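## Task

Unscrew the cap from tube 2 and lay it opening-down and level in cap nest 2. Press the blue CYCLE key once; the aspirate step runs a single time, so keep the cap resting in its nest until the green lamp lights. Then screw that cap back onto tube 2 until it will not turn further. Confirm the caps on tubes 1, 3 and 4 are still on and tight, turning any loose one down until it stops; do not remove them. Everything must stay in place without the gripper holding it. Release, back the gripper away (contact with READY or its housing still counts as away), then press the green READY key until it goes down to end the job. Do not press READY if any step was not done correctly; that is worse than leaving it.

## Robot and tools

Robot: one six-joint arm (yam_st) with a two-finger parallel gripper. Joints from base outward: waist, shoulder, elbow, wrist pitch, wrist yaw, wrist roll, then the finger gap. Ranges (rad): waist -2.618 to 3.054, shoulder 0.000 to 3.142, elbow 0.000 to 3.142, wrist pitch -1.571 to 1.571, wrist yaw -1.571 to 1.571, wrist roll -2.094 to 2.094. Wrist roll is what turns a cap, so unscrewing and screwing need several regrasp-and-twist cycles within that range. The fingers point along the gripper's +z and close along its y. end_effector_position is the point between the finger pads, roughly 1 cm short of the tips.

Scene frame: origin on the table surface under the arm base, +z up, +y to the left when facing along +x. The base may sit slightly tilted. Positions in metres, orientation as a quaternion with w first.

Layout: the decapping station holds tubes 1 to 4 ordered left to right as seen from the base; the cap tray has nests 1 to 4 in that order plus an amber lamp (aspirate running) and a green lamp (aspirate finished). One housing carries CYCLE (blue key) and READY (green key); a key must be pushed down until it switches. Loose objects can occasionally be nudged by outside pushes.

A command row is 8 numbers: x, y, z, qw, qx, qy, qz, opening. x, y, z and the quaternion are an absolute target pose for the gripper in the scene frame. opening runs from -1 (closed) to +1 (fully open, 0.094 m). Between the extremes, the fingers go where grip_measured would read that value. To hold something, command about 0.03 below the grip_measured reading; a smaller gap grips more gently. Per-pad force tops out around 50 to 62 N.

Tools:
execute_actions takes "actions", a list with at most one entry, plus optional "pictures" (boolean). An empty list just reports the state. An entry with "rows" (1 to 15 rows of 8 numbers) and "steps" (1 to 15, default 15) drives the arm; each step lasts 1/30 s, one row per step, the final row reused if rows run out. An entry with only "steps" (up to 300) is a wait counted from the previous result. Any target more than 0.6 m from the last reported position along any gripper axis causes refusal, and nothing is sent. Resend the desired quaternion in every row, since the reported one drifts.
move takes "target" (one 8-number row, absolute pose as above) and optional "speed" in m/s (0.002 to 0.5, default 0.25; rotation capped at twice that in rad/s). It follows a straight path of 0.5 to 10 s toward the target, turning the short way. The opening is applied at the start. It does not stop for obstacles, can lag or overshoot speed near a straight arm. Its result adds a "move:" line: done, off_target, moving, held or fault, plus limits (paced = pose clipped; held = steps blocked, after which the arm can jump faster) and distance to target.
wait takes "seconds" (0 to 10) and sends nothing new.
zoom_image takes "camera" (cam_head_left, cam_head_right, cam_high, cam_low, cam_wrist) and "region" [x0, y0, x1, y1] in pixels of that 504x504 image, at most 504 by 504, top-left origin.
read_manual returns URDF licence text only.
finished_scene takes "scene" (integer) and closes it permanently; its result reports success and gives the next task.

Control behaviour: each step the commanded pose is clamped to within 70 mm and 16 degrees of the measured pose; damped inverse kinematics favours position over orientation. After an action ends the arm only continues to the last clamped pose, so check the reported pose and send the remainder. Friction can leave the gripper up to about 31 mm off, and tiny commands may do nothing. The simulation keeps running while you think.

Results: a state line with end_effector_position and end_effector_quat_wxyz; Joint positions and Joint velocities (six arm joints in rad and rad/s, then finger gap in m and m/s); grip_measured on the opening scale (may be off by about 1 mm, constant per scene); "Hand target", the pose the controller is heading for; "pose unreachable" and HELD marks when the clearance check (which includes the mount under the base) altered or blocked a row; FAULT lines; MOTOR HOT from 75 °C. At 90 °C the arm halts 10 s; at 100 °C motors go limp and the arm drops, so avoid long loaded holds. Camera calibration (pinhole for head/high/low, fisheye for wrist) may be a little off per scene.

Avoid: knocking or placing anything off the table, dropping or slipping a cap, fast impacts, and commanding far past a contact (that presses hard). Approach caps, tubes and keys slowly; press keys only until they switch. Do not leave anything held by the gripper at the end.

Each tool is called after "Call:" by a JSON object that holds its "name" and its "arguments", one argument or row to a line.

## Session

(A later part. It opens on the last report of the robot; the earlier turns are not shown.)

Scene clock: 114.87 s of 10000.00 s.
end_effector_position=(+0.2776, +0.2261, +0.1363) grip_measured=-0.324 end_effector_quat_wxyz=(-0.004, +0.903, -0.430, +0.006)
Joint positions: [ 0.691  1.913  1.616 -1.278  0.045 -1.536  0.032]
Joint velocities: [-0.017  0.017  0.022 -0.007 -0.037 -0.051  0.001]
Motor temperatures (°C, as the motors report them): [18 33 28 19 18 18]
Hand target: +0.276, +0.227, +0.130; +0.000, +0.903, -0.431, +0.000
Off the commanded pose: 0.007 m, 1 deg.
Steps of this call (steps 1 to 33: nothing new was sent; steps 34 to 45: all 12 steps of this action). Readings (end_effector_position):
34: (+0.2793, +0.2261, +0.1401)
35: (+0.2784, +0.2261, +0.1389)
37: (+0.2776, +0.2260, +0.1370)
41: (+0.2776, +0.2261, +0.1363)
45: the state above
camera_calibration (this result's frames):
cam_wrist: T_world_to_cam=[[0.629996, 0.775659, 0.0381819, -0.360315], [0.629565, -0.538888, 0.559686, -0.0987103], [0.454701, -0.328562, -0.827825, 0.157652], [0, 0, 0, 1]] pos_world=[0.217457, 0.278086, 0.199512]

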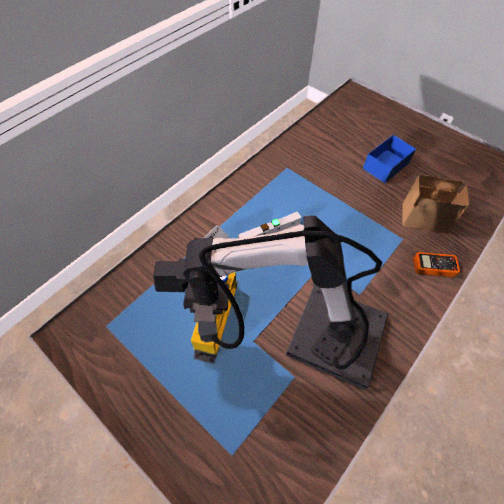

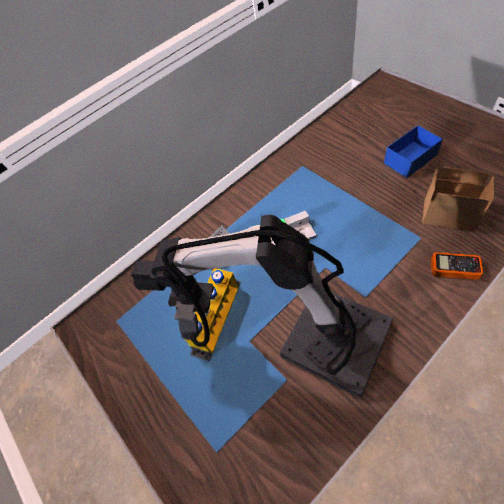

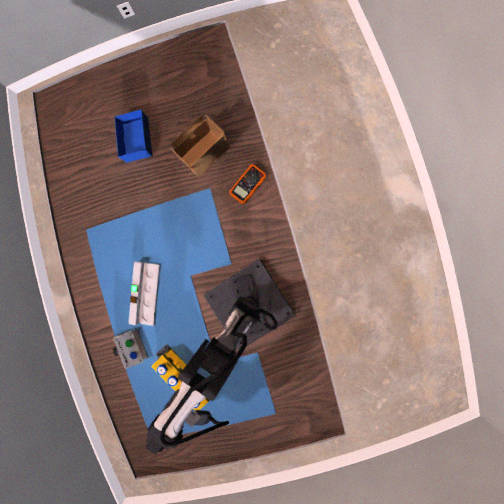

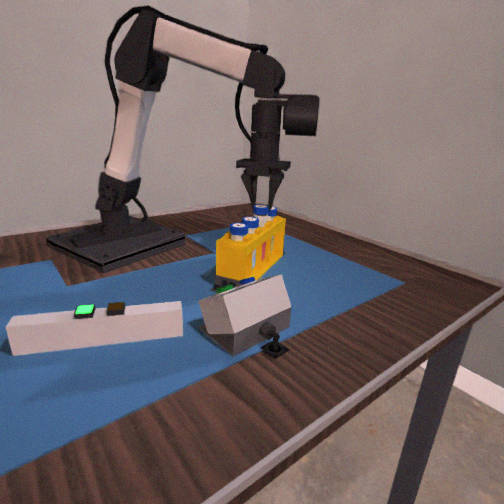

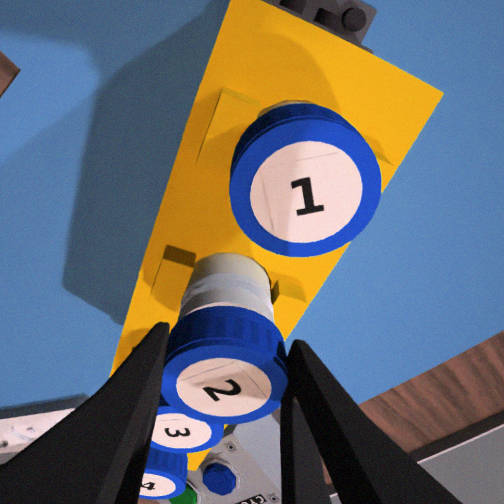

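Looks good. Lower further.

Call:
{"name": "execute_actions", "arguments": {
  "actions": [
    {"rows":[[0.2765,0.227,0.122,0,-0.9026,0.4305,0,-0.355],[0.2765,0.227,0.122,0,-0.9026,0.4305,0,-0.355],[0.2765,0.227,0.124,0,-0.9026,0.4305,0,-0.355]],"steps":12}
  ]
}}

Call:
{"name": "zoom_image", "arguments": {
  "camera": "cam_low",
  "region": [220,160,300,240]
}}

Scene clock: 115.90 s of 10000.00 s.
end_effector_position=(+0.2774, +0.2262, +0.1313) grip_measured=-0.324 end_effector_quat_wxyz=(-0.004, +0.903, -0.430, +0.006)
Joint positions: [ 0.691  1.916  1.6   -1.26   0.044 -1.536  0.032]
Joint velocities: [-0.007 -0.007 -0.007  0.037  0.022 -0.022 -0.001]
Motor temperatures (°C, as the motors report them): [18 33 28 19 18 18]
Hand target: +0.276, +0.227, +0.124; -0.000, +0.903, -0.431, -0.000
Off the commanded pose: 0.007 m, 1 deg.
Steps of this call (steps 1 to 19: nothing new was sent; steps 20 to 31: all 12 steps of this action). Readings (end_effector_position):
20: (+0.2777, +0.2262, +0.1353)
21: (+0.2774, +0.2260, +0.1338)
23: (+0.2766, +0.2254, +0.1317)
27: (+0.2772, +0.2260, +0.1313)
31: the state above
camera_calibration (this result's frames):
cam_wrist: T_world_to_cam=[[0.630001, 0.775742, 0.0363711, -0.359908], [0.63055, -0.538302, 0.559141, -0.0960158], [0.453328, -0.329326, -0.828274, 0.15424], [0, 0, 0, 1]] pos_world=[0.217364, 0.278306, 0.194529]

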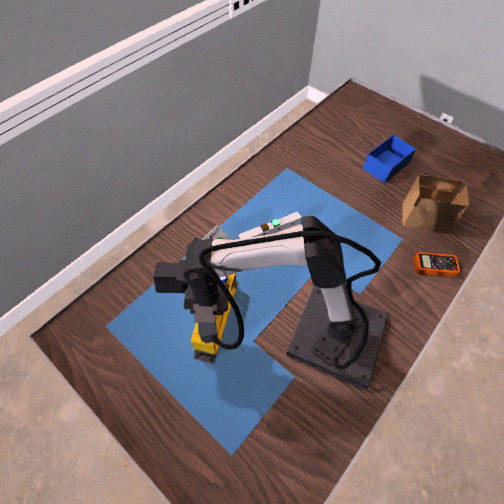

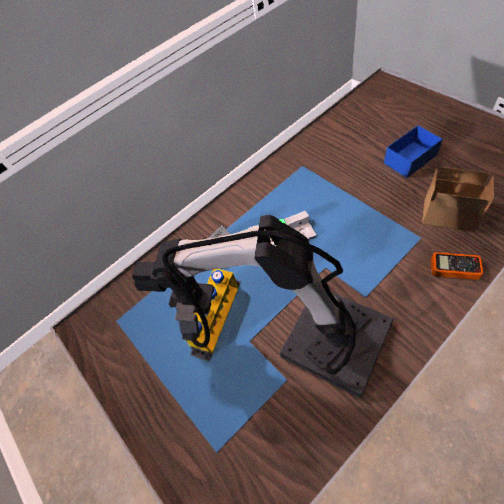

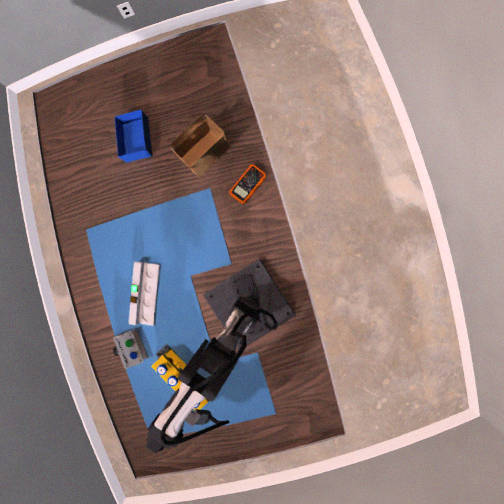

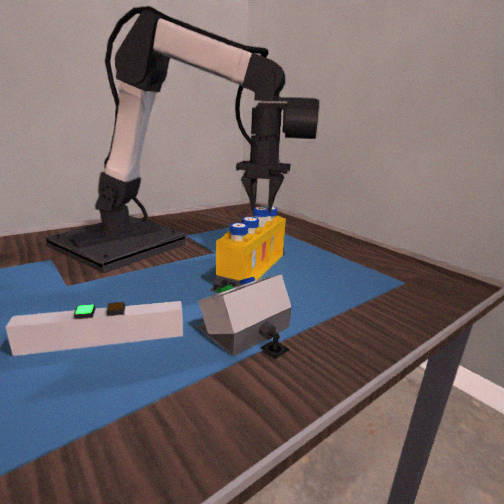

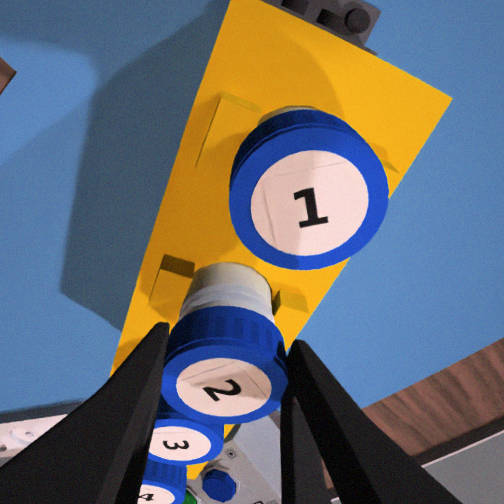

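Region (220, 160, 300, 240) of cam_low's 504x504 image, scaled by 6.300, with more detail than that image has.

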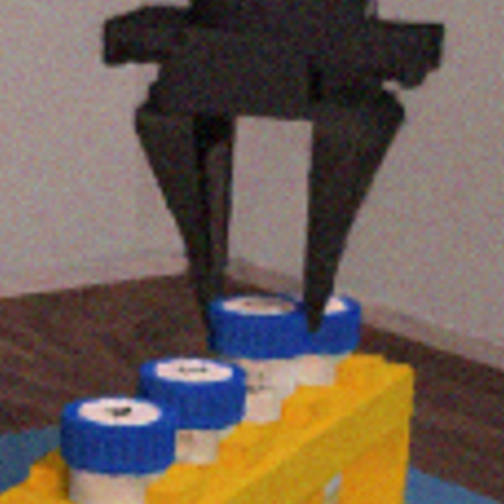

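Call:
{"name": "execute_actions", "arguments": {
  "actions": [
    {"rows":[[0.2765,0.227,0.117,0,-0.9026,0.4305,0,-0.355],[0.2765,0.227,0.117,0,-0.9026,0.4305,0,-0.355],[0.2765,0.227,0.119,0,-0.9026,0.4305,0,-0.355]],"steps":12}
  ]
}}

Call:
{"name": "zoom_image", "arguments": {
  "camera": "cam_low",
  "region": [220,160,300,240]
}}

Scene clock: 117.17 s of 10000.00 s.
end_effector_position=(+0.2770, +0.2261, +0.1255) grip_measured=-0.324 end_effector_quat_wxyz=(-0.002, +0.903, -0.430, +0.005)
Joint positions: [ 0.691  1.919  1.58  -1.241  0.044 -1.537  0.032]
Joint velocities: [-0.002  0.007  0.002  0.037  0.007 -0.007 -0.   ]
Motor temperatures (°C, as the motors report them): [18 33 28 19 18 18]
Hand target: +0.276, +0.227, +0.119; +0.000, +0.903, -0.430, +0.000
Off the commanded pose: 0.007 m, 1 deg.
Steps of this call (steps 1 to 26: nothing new was sent; steps 27 to 38: all 12 steps of this action). Readings (end_effector_position):
27: (+0.2774, +0.2263, +0.1302)
28: (+0.2770, +0.2260, +0.1287)
30: (+0.2766, +0.2258, +0.1259)
34: (+0.2768, +0.2260, +0.1255)
38: the state above
camera_calibration (this result's frames):
cam_wrist: T_world_to_cam=[[0.629699, 0.776106, 0.0337406, -0.359027], [0.631933, -0.537017, 0.558815, -0.0931845], [0.451819, -0.330563, -0.828606, 0.150342], [0, 0, 0, 1]] pos_world=[0.217038, 0.278299, 0.188761]

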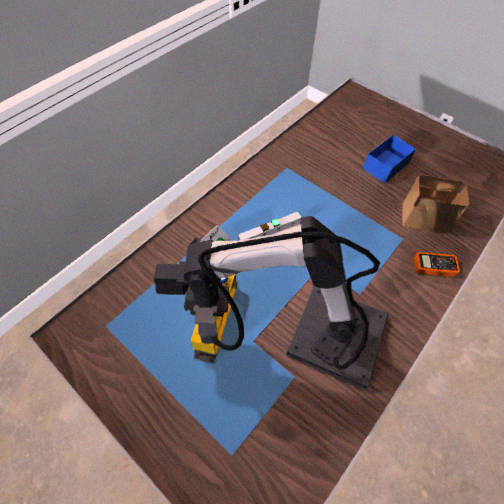

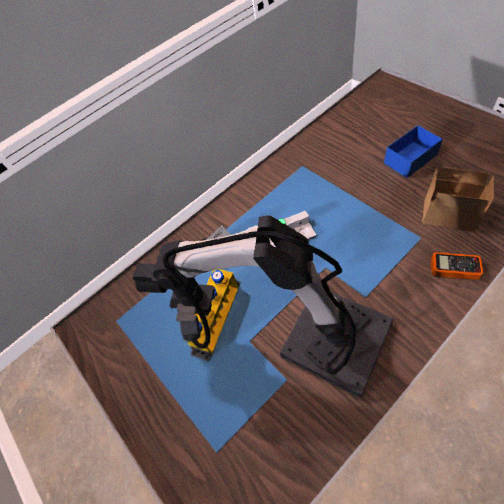

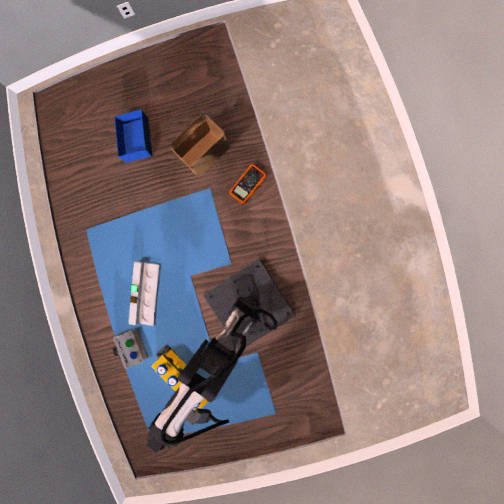

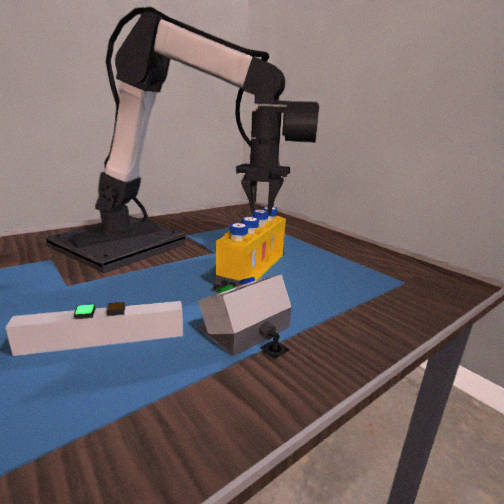

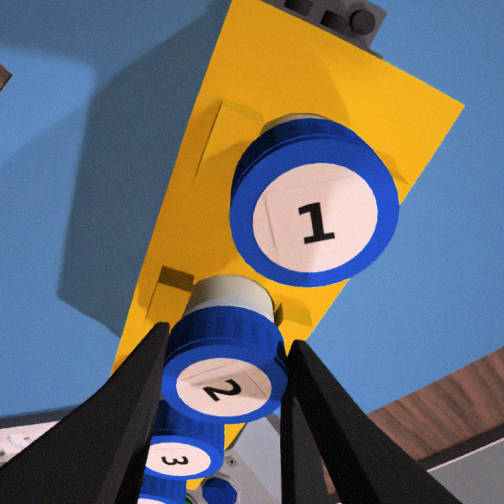

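Region (220, 160, 300, 240) of cam_low's 504x504 image, scaled by 6.300, with more detail than that image has.

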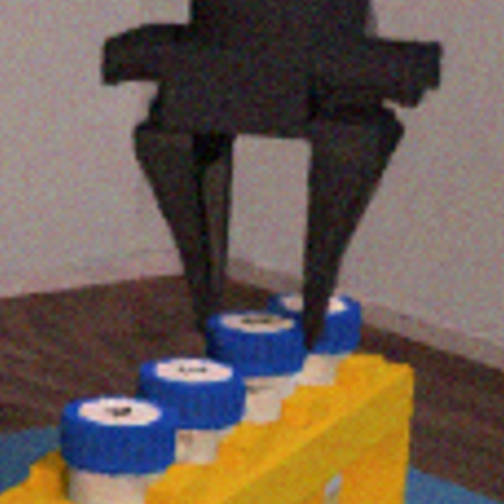

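On. Release, re-centre, regrip.

Call:
{"name": "execute_actions", "arguments": {
  "actions": [
    {"rows":[[0.277,0.226,0.122,0,-0.9026,0.4305,0,-0.1],[0.277,0.226,0.122,0,-0.9026,0.4305,0,-0.1],[0.277,0.226,0.122,0,-0.9026,0.4305,0,-0.1],[0.277,0.226,0.122,0,-0.9026,0.4305,0,-0.1],[0.2835,0.2185,0.110,0,-0.9026,0.4305,0,-0.1]],"steps":15}
  ],
  "pictures": false
}}

Call:
{"name": "execute_actions", "arguments": {
  "actions": [
    {"rows":[[0.2825,0.220,0.112,0,-0.9744,0.225,0,-0.1]],"steps":15}
  ]
}}

Scene clock: 118.80 s of 10000.00 s.
end_effector_position=(+0.2828, +0.2180, +0.1166) grip_measured=-0.102 end_effector_quat_wxyz=(-0.001, +0.901, -0.435, +0.003)
Joint positions: [ 0.662  1.922  1.551 -1.21   0.042 -1.556  0.042]
Joint velocities: [ 0.012 -0.007 -0.017 -0.007 -0.022 -0.066 -0.001]
Motor temperatures (°C, as the motors report them): [18 33 28 19 18 18]
Hand target: +0.283, +0.218, +0.110; +0.000, +0.903, -0.431, -0.000
Off the commanded pose: 0.007 m, 1 deg.
Steps of this call (steps 1 to 34: nothing new was sent; steps 35 to 49: all 15 steps of this action). Readings (end_effector_position):
35: (+0.2770, +0.2262, +0.1255)
36: (+0.2770, +0.2262, +0.1255)
38: (+0.2770, +0.2262, +0.1255)
42: (+0.2796, +0.2202, +0.1185)
49: the state above

Scene clock: 119.30 s of 10000.00 s.
end_effector_position=(+0.2832, +0.2182, +0.1166) grip_measured=-0.102 end_effector_quat_wxyz=(-0.001, +0.970, -0.243, +0.004)
Joint positions: [ 0.662  1.922  1.551 -1.209  0.043 -1.964  0.042]
Joint velocities: [-0.002 -0.012  0.007  0.022 -0.007 -0.183  0.001]
Motor temperatures (°C, as the motors report them): [18 33 28 19 18 18]
Hand target: +0.282, +0.220, +0.112; +0.000, +0.974, -0.225, +0.000
Off the commanded pose: 0.005 m, 2 deg.
Steps of this call (steps 1 to 15: all 15 steps of this action). Readings (end_effector_position):
1: (+0.2831, +0.2182, +0.1166)
2: (+0.2832, +0.2182, +0.1166)
4: (+0.2832, +0.2182, +0.1166)
8: (+0.2832, +0.2182, +0.1166)
15: the state above
camera_calibration (this result's frames):
cam_wrist: T_world_to_cam=[[0.280186, 0.959495, 0.0294113, -0.297013], [0.791477, -0.248243, 0.558516, -0.204568], [0.543195, -0.13321, -0.828972, 0.0686384], [0, 0, 0, 1]] pos_world=[0.207846, 0.243343, 0.179889]

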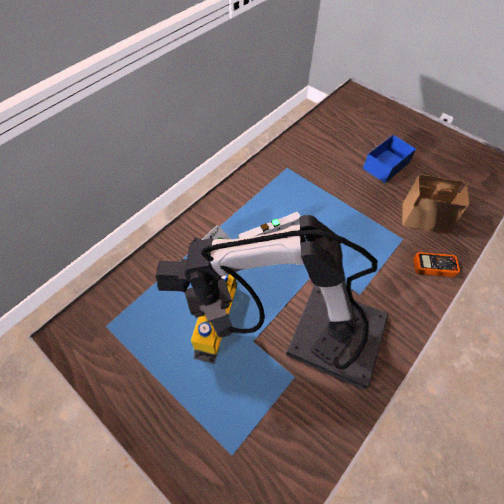

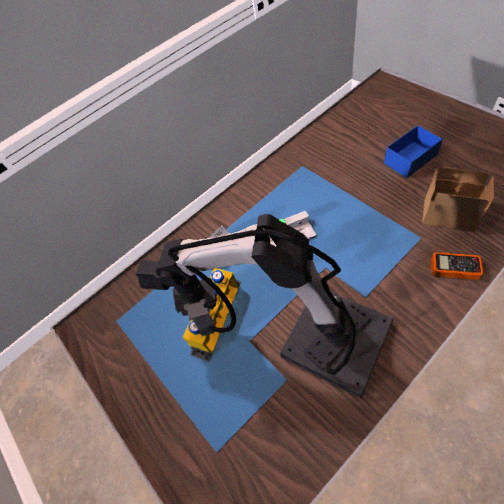

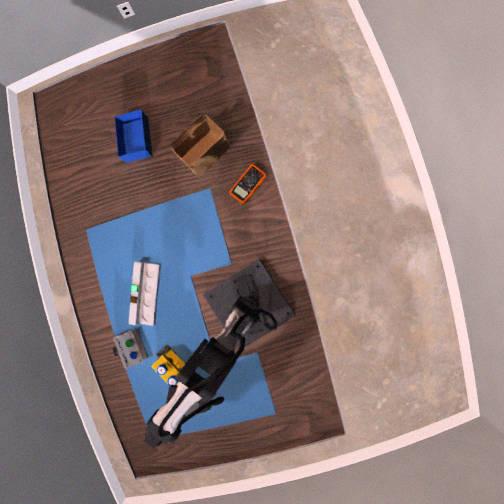

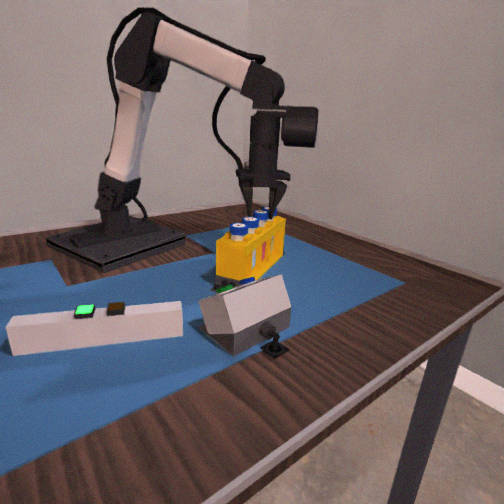

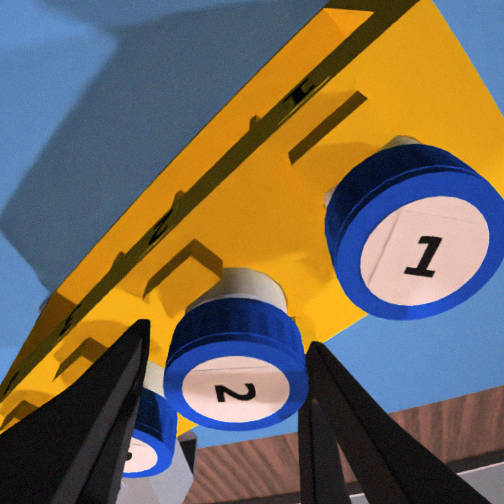

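2 mm off; pulse nudge then grip.

Call:
{"name": "execute_actions", "arguments": {
  "actions": [
    {"rows":[[0.2775,0.2245,0.113,0,-0.9744,0.225,0,-0.1],[0.2775,0.2245,0.113,0,-0.9744,0.225,0,-0.1],[0.2775,0.2245,0.113,0,-0.9744,0.225,0,-0.1],[0.2815,0.221,0.113,0,-0.9744,0.225,0,-0.1],[0.2815,0.221,0.113,0,-0.9744,0.225,0,-0.1],[0.2815,0.221,0.113,0,-0.9744,0.225,0,-0.1],[0.2815,0.221,0.113,0,-0.9744,0.225,0,-0.1],[0.2815,0.221,0.113,0,-0.9744,0.225,0,-0.1],[0.2815,0.221,0.113,0,-0.9744,0.225,0,-0.345]],"steps":15}
  ],
  "pictures": false
}}

Call:
{"name": "move", "arguments": {
  "target": [0.282,0.2205,0.108,0,-0.342,0.9397,0,-0.345],
  "speed": 0.5
}}

Call:
{"name": "move", "arguments": {
  "target": [0.282,0.2205,0.107,0,0.6018,0.7986,0,-0.345],
  "speed": 0.5
}}

Scene clock: 121.77 s of 10000.00 s.
end_effector_position=(+0.2813, +0.2205, +0.1167) grip_measured=-0.306 end_effector_quat_wxyz=(-0.001, +0.974, -0.228, +0.004)
Joint positions: [ 0.67   1.922  1.551 -1.209  0.042 -1.988  0.033]
Joint velocities: [-0.002 -0.012  0.007 -0.022  0.022 -0.037 -0.001]
Motor temperatures (°C, as the motors report them): [18 33 28 19 18 18]
Hand target: +0.281, +0.221, +0.113; +0.000, +0.974, -0.225, +0.000
Off the commanded pose: 0.004 m, 1 deg.
Steps of this call (steps 1 to 59: nothing new was sent; steps 60 to 74: all 15 steps of this action). Readings (end_effector_position):
60: (+0.2829, +0.2185, +0.1166)
61: (+0.2825, +0.2190, +0.1167)
63: (+0.2814, +0.2205, +0.1167)
67: (+0.2813, +0.2205, +0.1167)
74: the state above

Scene clock: 124.73 s of 10000.00 s.
end_effector_position=(+0.2823, +0.2213, +0.1167) grip_measured=-0.306 end_effector_quat_wxyz=(+0.007, -0.350, +0.937, -0.000)
Joint positions: [ 0.67   1.922  1.551 -1.204  0.042 -0.021  0.033]
Joint velocities: [ 0.012  0.002 -0.012 -0.022  0.037 -0.037 -0.002]
Motor temperatures (°C, as the motors report them): [18 33 28 19 18 18]
Hand target: +0.282, +0.220, +0.108; -0.000, -0.342, +0.940, -0.000
Off the commanded pose: 0.009 m, 1 deg.
move: done
camera_calibration (this result's frames):
cam_wrist: T_world_to_cam=[[0.796486, -0.603661, 0.0346763, -0.100216], [-0.522205, -0.657835, 0.542729, 0.260147], [-0.304813, -0.450384, -0.839192, 0.380389], [0, 0, 0, 1]] pos_world=[0.331619, 0.281959, 0.181505]

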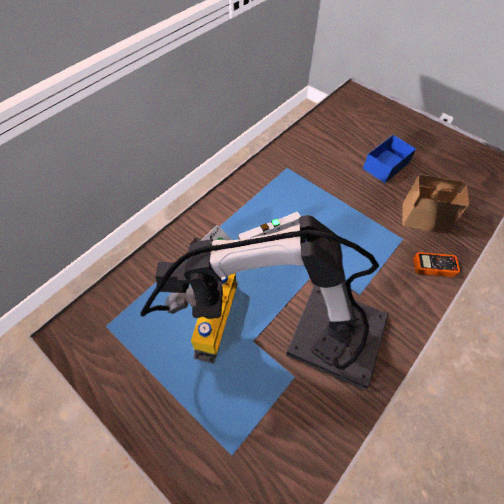

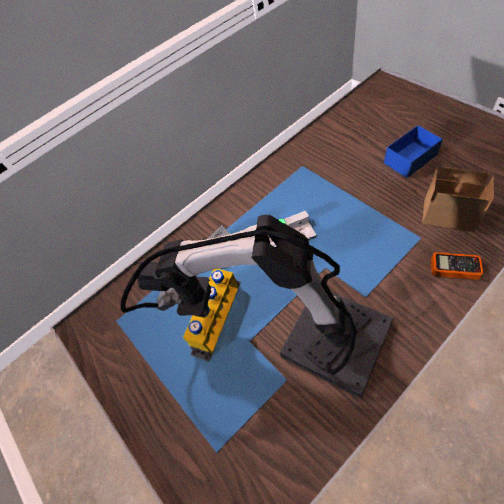

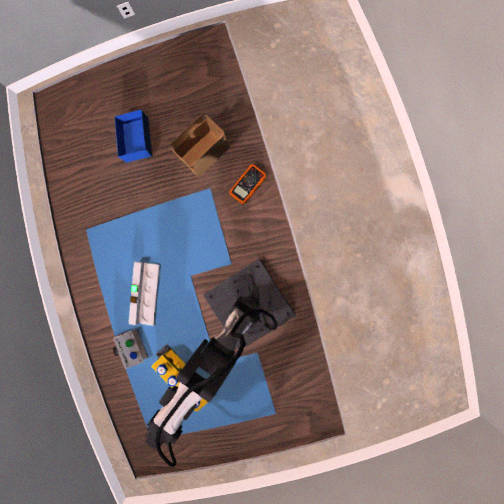

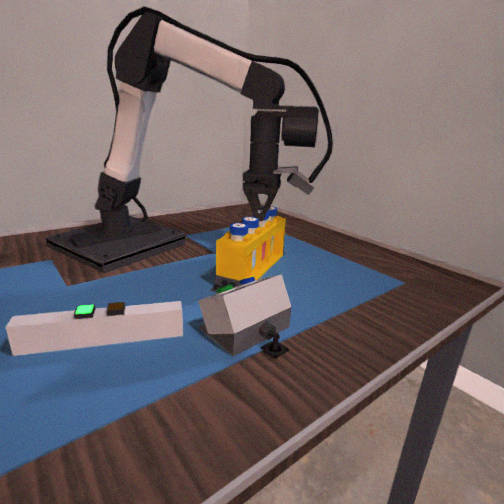

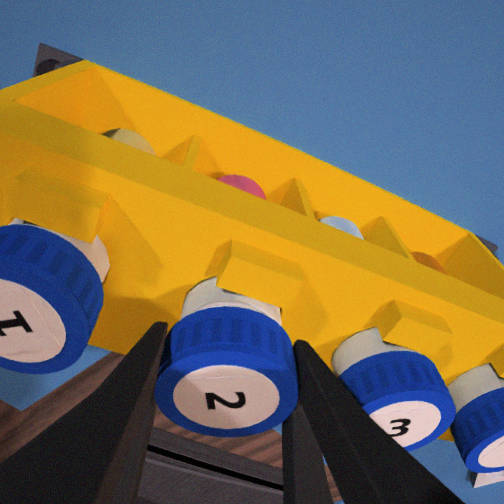

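Scene clock: 127.50 s of 10000.00 s.
end_effector_position=(+0.2827, +0.2204, +0.1167) grip_measured=-0.305 end_effector_quat_wxyz=(+0.006, +0.595, +0.804, +0.004)
Joint positions: [ 0.67   1.922  1.551 -1.205  0.048  1.968  0.033]
Joint velocities: [-0.012 -0.017  0.007  0.007  0.11   0.007 -0.   ]
Motor temperatures (°C, as the motors report them): [18 33 28 19 18 18]
Hand target: +0.282, +0.220, +0.107; +0.000, +0.602, +0.799, -0.000
Off the commanded pose: 0.010 m, 1 deg.
move: done
camera_calibration (this result's frames):
cam_wrist: T_world_to_cam=[[-0.875468, -0.483065, 0.0142795, 0.347359], [-0.398269, 0.737899, 0.544873, -0.083116], [-0.273746, 0.471332, -0.838397, 0.168106], [0, 0, 0, 1]] pos_world=[0.317017, 0.149894, 0.181267]

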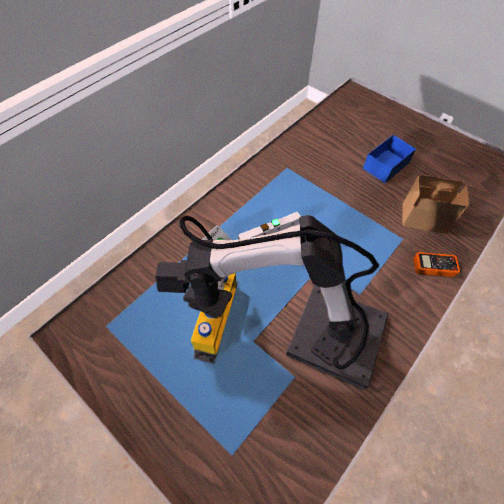

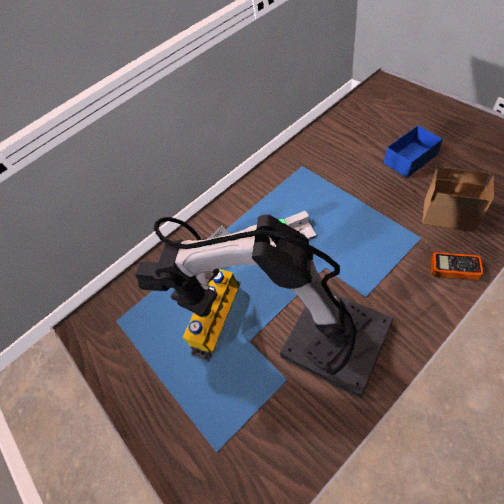

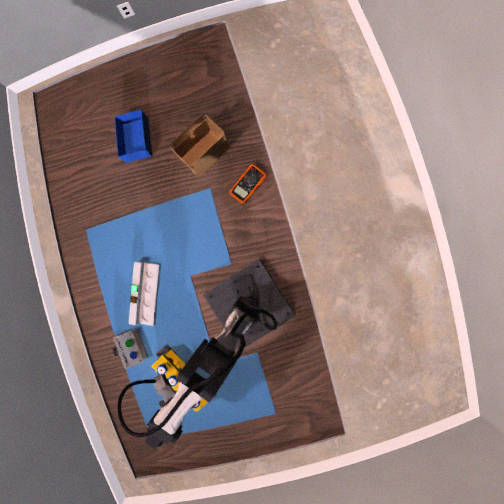

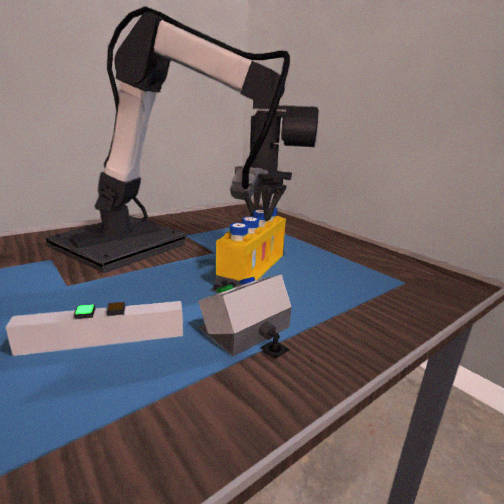

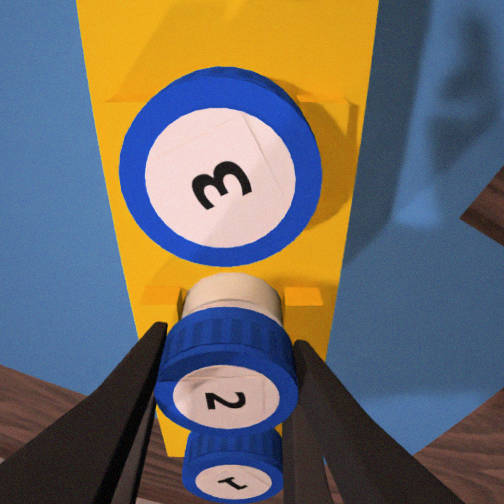

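Call:
{"name": "execute_actions", "arguments": {
  "actions": [
    {"rows":[[0.282,0.2205,0.113,0,0.6018,0.7986,0,-0.15]],"steps":5}
  ],
  "pictures": false
}}

Call:
{"name": "move", "arguments": {
  "target": [0.282,0.2205,0.113,0,-0.342,0.9397,0,-0.15],
  "speed": 0.5
}}

Call:
{"name": "move", "arguments": {
  "target": [0.282,0.2205,0.113,0,-0.9744,0.225,0,-0.15],
  "speed": 0.5
}}

Call:
{"name": "execute_actions", "arguments": {
  "actions": [
    {"rows":[[0.282,0.2205,0.113,0,-0.9744,0.225,0,-0.345],[0.282,0.2205,0.113,0,-0.9744,0.225,0,-0.345],[0.282,0.2205,0.113,0,-0.9744,0.225,0,-0.345],[0.282,0.2205,0.113,0,-0.9744,0.225,0,-0.345],[0.282,0.2205,0.113,0,-0.9744,0.225,0,-0.345],[0.282,0.2205,0.103,0,-0.9744,0.225,0,-0.345]],"steps":12}
  ],
  "pictures": false
}}

Call:
{"name": "execute_actions", "arguments": {
  "actions": [
    {"rows":[[0.282,0.2205,0.103,0,-0.342,0.9397,0,-0.345]],"steps":15}
  ],
  "pictures": false
}}

Call:
{"name": "execute_actions", "arguments": {
  "actions": [
    {"rows":[[0.282,0.2205,0.103,0,-0.342,0.9397,0,-0.345]],"steps":15}
  ],
  "pictures": false
}}

Call:
{"name": "execute_actions", "arguments": {
  "actions": [
    {"rows":[[0.282,0.2205,0.103,0,-0.342,0.9397,0,-0.345]],"steps":15}
  ],
  "pictures": false
}}

Scene clock: 129.93 s of 10000.00 s.
end_effector_position=(+0.2821, +0.2207, +0.1167) grip_measured=-0.153 end_effector_quat_wxyz=(+0.005, +0.596, +0.803, +0.004)
Joint positions: [ 0.67   1.922  1.551 -1.205  0.044  1.971  0.04 ]
Joint velocities: [-0.002 -0.007  0.002  0.007 -0.081 -0.037  0.   ]
Motor temperatures (°C, as the motors report them): [18 33 28 19 18 18]
Hand target: +0.282, +0.220, +0.113; -0.000, +0.602, +0.799, -0.000
Off the commanded pose: 0.004 m, 1 deg.
Steps of this call (steps 1 to 68: nothing new was sent; steps 69 to 73: all 5 steps of this action). Readings (end_effector_position):
69: (+0.2824, +0.2204, +0.1167)
70: (+0.2824, +0.2205, +0.1167)
72: (+0.2822, +0.2207, +0.1167)
73: the state above

Scene clock: 132.90 s of 10000.00 s.
end_effector_position=(+0.2820, +0.2209, +0.1167) grip_measured=-0.152 end_effector_quat_wxyz=(+0.006, -0.338, +0.941, -0.001)
Joint positions: [ 0.67   1.922  1.551 -1.205  0.043  0.005  0.04 ]
Joint velocities: [-0.017  0.007 -0.002 -0.007  0.022 -0.022  0.   ]
Motor temperatures (°C, as the motors report them): [18 33 28 19 18 18]
Hand target: +0.282, +0.220, +0.113; +0.000, -0.342, +0.940, +0.000
Off the commanded pose: 0.004 m, 1 deg.
move: done
camera_calibration (this result's frames):
cam_wrist: T_world_to_cam=[[0.780411, -0.62432, 0.0343889, -0.0910436], [-0.53858, -0.643258, 0.544197, 0.260979], [-0.317632, -0.443219, -0.838252, 0.382052], [0, 0, 0, 1]] pos_world=[0.332962, 0.280369, 0.181363]

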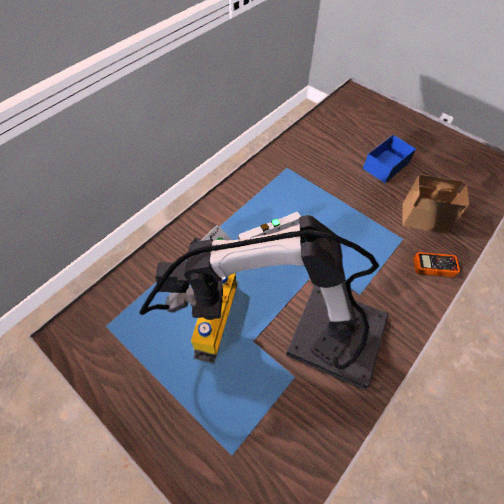

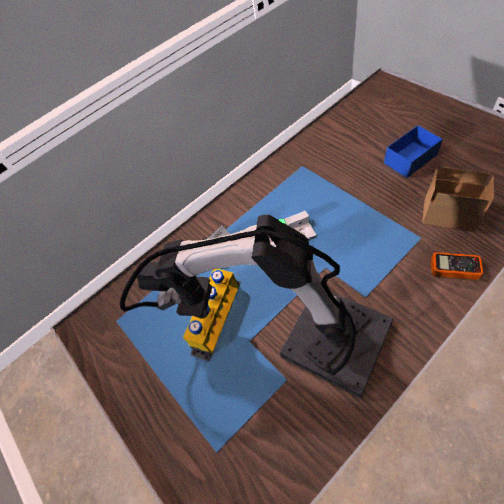

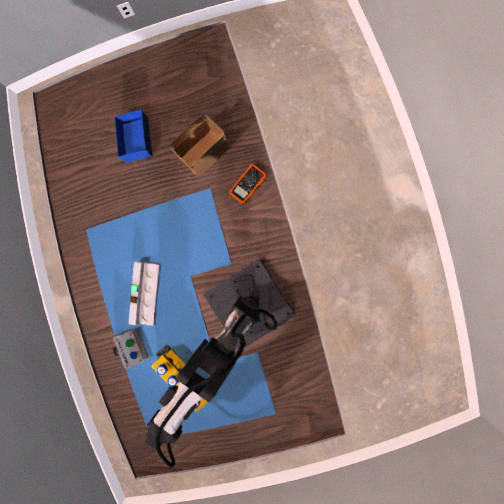

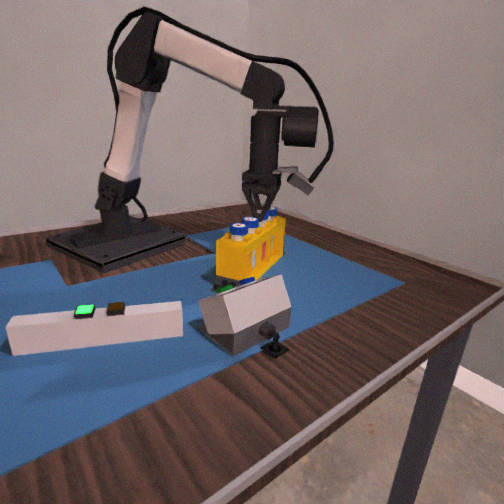

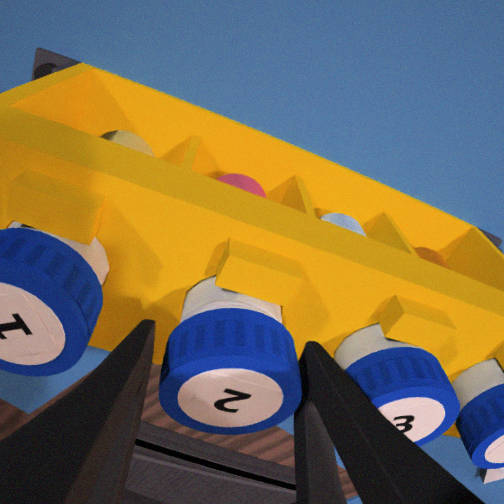

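Scene clock: 135.63 s of 10000.00 s.
end_effector_position=(+0.2820, +0.2209, +0.1167) grip_measured=-0.152 end_effector_quat_wxyz=(-0.002, +0.973, -0.230, +0.005)
Joint positions: [ 0.67   1.922  1.551 -1.205  0.043 -1.984  0.04 ]
Joint velocities: [-0.002 -0.017 -0.017 -0.081  0.037 -0.007 -0.   ]
Motor temperatures (°C, as the motors report them): [18 34 28 19 18 18]
Hand target: +0.282, +0.220, +0.113; -0.000, +0.974, -0.225, +0.000
Off the commanded pose: 0.004 m, 1 deg.
move: done
camera_calibration (this result's frames):
cam_wrist: T_world_to_cam=[[0.252659, 0.96703, 0.0318891, -0.293491], [0.79674, -0.226641, 0.560214, -0.209454], [0.548971, -0.116136, -0.827734, 0.0642072], [0, 0, 0, 1]] pos_world=[0.205785, 0.2438, 0.179844]

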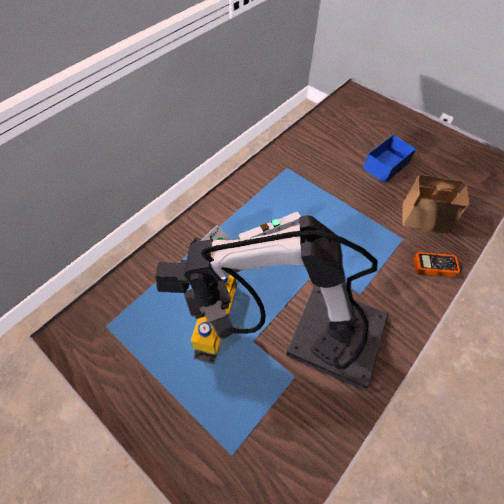

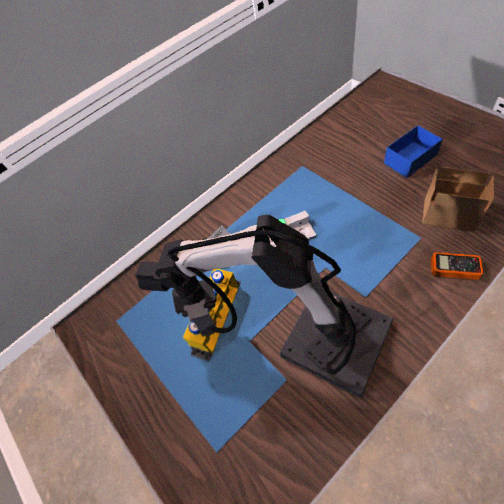

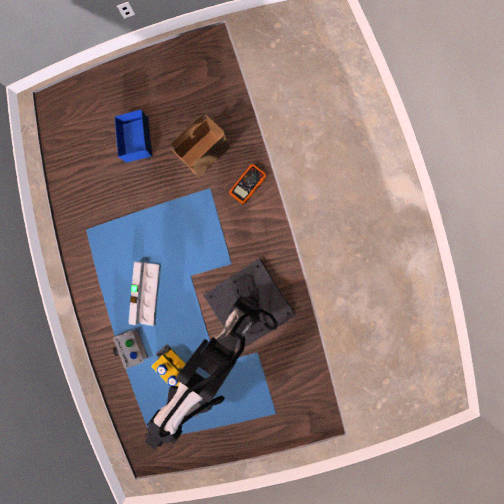

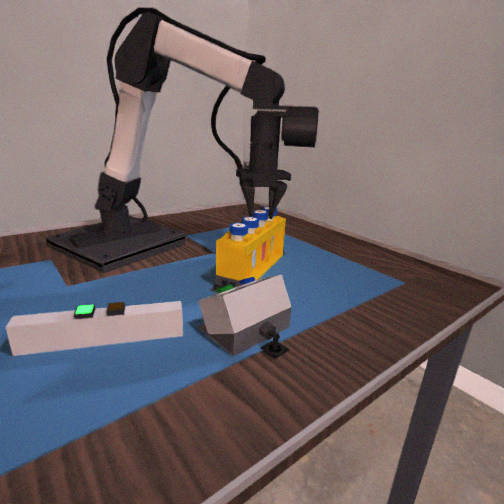

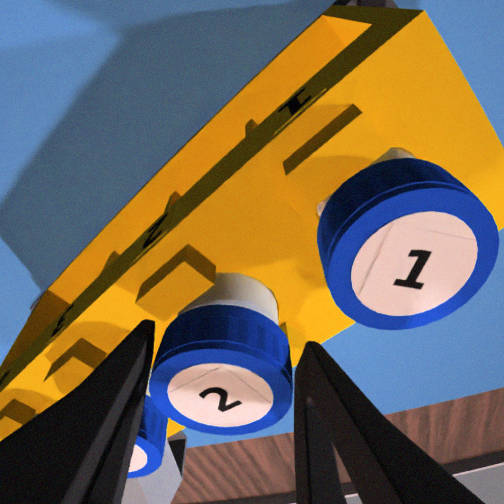

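Scene clock: 136.03 s of 10000.00 s.
end_effector_position=(+0.2819, +0.2206, +0.1156) grip_measured=-0.307 end_effector_quat_wxyz=(-0.002, +0.974, -0.228, +0.006)
Joint positions: [ 0.67   1.922  1.546 -1.201  0.044 -1.987  0.033]
Joint velocities: [ 0.002  0.007 -0.007  0.007  0.007  0.007  0.002]
Motor temperatures (°C, as the motors report them): [18 34 28 19 18 18]
Hand target: +0.282, +0.220, +0.103; +0.000, +0.974, -0.225, -0.000
Off the commanded pose: 0.013 m, 1 deg.
Steps of this call (steps 1 to 12: all 12 steps of this action). Readings (end_effector_position):
1: (+0.2820, +0.2209, +0.1167)
2: (+0.2819, +0.2209, +0.1167)
4: (+0.2819, +0.2209, +0.1167)
8: (+0.2818, +0.2206, +0.1156)
12: the state above

Scene clock: 136.53 s of 10000.00 s.
end_effector_position=(+0.2820, +0.2207, +0.1156) grip_measured=-0.307 end_effector_quat_wxyz=(-0.004, +0.844, -0.537, +0.005)
Joint positions: [ 0.67   1.922  1.546 -1.201  0.044 -1.314  0.033]
Joint velocities: [ 0.007  0.007  0.007  0.051 -0.051  1.326  0.001]
Motor temperatures (°C, as the motors report them): [18 34 28 19 18 18]
Hand target: +0.282, +0.220, +0.103; -0.001, +0.783, -0.622, -0.002
Off the commanded pose: 0.013 m, 75 deg; orientation clipped at the last step of the last action.
Steps of this call (steps 1 to 15: all 15 steps of this action). Readings (end_effector_position):
1: (+0.2819, +0.2206, +0.1156)
2: (+0.2819, +0.2206, +0.1156)
4: (+0.2819, +0.2206, +0.1156)
8: (+0.2819, +0.2206, +0.1156)
15: the state above

Scene clock: 137.03 s of 10000.00 s.
end_effector_position=(+0.2821, +0.2208, +0.1156) grip_measured=-0.307 end_effector_quat_wxyz=(+0.006, -0.616, +0.788, -0.003)
Joint positions: [ 0.67   1.922  1.546 -1.2    0.044 -0.633  0.033]
Joint velocities: [ 0.002 -0.007 -0.002  0.037  0.066  1.238 -0.001]
Motor temperatures (°C, as the motors report them): [18 33 28 19 18 18]
Hand target: +0.282, +0.220, +0.103; -0.001, -0.530, +0.848, +0.002
Off the commanded pose: 0.013 m, 36 deg; orientation clipped at the last step of the last action.
Steps of this call (steps 1 to 15: all 15 steps of this action). Readings (end_effector_position):
1: (+0.2820, +0.2207, +0.1156)
2: (+0.2820, +0.2207, +0.1156)
4: (+0.2820, +0.2207, +0.1156)
8: (+0.2820, +0.2208, +0.1156)
15: the state above

Scene clock: 137.53 s of 10000.00 s.
end_effector_position=(+0.2823, +0.2208, +0.1156) grip_measured=-0.307 end_effector_quat_wxyz=(+0.006, -0.377, +0.926, -0.001)
Joint positions: [ 0.669  1.922  1.546 -1.2    0.044 -0.08   0.033]
Joint velocities: [-0.007  0.022 -0.017 -0.007  0.022  0.476 -0.001]
Motor temperatures (°C, as the motors report them): [18 33 28 19 18 18]
Hand target: +0.282, +0.220, +0.103; -0.001, -0.344, +0.939, -0.000
Off the commanded pose: 0.013 m, 4 deg.
Steps of this call (steps 1 to 15: all 15 steps of this action). Readings (end_effector_position):
1: (+0.2821, +0.2208, +0.1156)
2: (+0.2822, +0.2209, +0.1156)
4: (+0.2822, +0.2209, +0.1156)
8: (+0.2823, +0.2208, +0.1156)
15: the state above

Call:
{"name": "execute_actions", "arguments": {
  "actions": [
    {"rows":[[0.282,0.2205,0.103,0,0.342,0.9397,0,-0.345]],"steps":15}
  ],
  "pictures": false
}}

Call:
{"name": "execute_actions", "arguments": {
  "actions": [
    {"rows":[[0.282,0.2205,0.103,0,0.342,0.9397,0,-0.345]],"steps":15}
  ],
  "pictures": false
}}

Call:
{"name": "execute_actions", "arguments": {
  "actions": [
    {"rows":[[0.282,0.2205,0.103,0,0.4848,0.8746,0,-0.345]],"steps":15}
  ],
  "pictures": false
}}

Call:
{"name": "execute_actions", "arguments": {
  "actions": [
    {"rows":[[0.282,0.2205,0.103,0,0.6018,0.7986,0,-0.345]],"steps":15}
  ],
  "pictures": false
}}

Scene clock: 139.47 s of 10000.00 s.
end_effector_position=(+0.2821, +0.2205, +0.1153) grip_measured=-0.307 end_effector_quat_wxyz=(+0.006, -0.019, +1.000, +0.000)
Joint positions: [ 0.669  1.922  1.545 -1.2    0.045  0.655  0.033]
Joint velocities: [-0.007 -0.012 -0.022  0.022  0.051  1.297 -0.001]
Motor temperatures (°C, as the motors report them): [18 33 28 19 18 18]
Hand target: +0.282, +0.220, +0.103; -0.002, +0.085, +0.996, +0.001
Off the commanded pose: 0.012 m, 42 deg; orientation clipped at the last step of the last action.
Steps of this call (steps 1 to 43: nothing new was sent; steps 44 to 58: all 15 steps of this action). Readings (end_effector_position):
44: (+0.2823, +0.2207, +0.1156)
45: (+0.2823, +0.2207, +0.1156)
47: (+0.2823, +0.2207, +0.1156)
51: (+0.2823, +0.2207, +0.1156)
58: the state above

Scene clock: 139.97 s of 10000.00 s.
end_effector_position=(+0.2823, +0.2203, +0.1153) grip_measured=-0.307 end_effector_quat_wxyz=(+0.006, +0.289, +0.957, +0.002)
Joint positions: [ 0.669  1.922  1.545 -1.199  0.045  1.278  0.033]
Joint velocities: [-0.012  0.002 -0.012  0.007 -0.007  0.593 -0.001]
Motor temperatures (°C, as the motors report them): [18 33 28 19 18 18]
Hand target: +0.282, +0.220, +0.103; -0.001, +0.339, +0.941, -0.001
Off the commanded pose: 0.012 m, 6 deg.
Steps of this call (steps 1 to 15: all 15 steps of this action). Readings (end_effector_position):
1: (+0.2822, +0.2205, +0.1153)
2: (+0.2822, +0.2205, +0.1153)
4: (+0.2822, +0.2205, +0.1153)
8: (+0.2823, +0.2204, +0.1153)
15: the state above

Scene clock: 140.47 s of 10000.00 s.
end_effector_position=(+0.2823, +0.2203, +0.1153) grip_measured=-0.307 end_effector_quat_wxyz=(+0.005, +0.468, +0.884, +0.003)
Joint positions: [ 0.669  1.922  1.545 -1.199  0.045  1.667  0.033]
Joint velocities: [ 0.002  0.002  0.012 -0.022 -0.051  0.154 -0.   ]
Motor temperatures (°C, as the motors report them): [18 33 28 19 18 18]
Hand target: +0.282, +0.220, +0.103; -0.000, +0.485, +0.875, -0.001
Off the commanded pose: 0.012 m, 2 deg.
Steps of this call (steps 1 to 15: all 15 steps of this action). Readings (end_effector_position):
1: (+0.2823, +0.2203, +0.1153)
2: (+0.2823, +0.2203, +0.1153)
4: (+0.2823, +0.2203, +0.1153)
8: (+0.2823, +0.2203, +0.1153)
15: the state above

Scene clock: 140.97 s of 10000.00 s.
end_effector_position=(+0.2823, +0.2203, +0.1153) grip_measured=-0.307 end_effector_quat_wxyz=(+0.005, +0.590, +0.807, +0.004)
Joint positions: [ 0.669  1.922  1.545 -1.199  0.045  1.956  0.033]
Joint velocities: [-0.002  0.027  0.002 -0.022 -0.081  0.11   0.002]
Motor temperatures (°C, as the motors report them): [18 33 28 19 18 18]
Hand target: +0.282, +0.220, +0.103; -0.000, +0.602, +0.799, -0.001
Off the commanded pose: 0.012 m, 2 deg.
Steps of this call (steps 1 to 15: all 15 steps of this action). Readings (end_effector_position):
1: (+0.2823, +0.2203, +0.1153)
2: (+0.2823, +0.2203, +0.1153)
4: (+0.2823, +0.2203, +0.1153)
8: (+0.2823, +0.2203, +0.1153)
15: the state above


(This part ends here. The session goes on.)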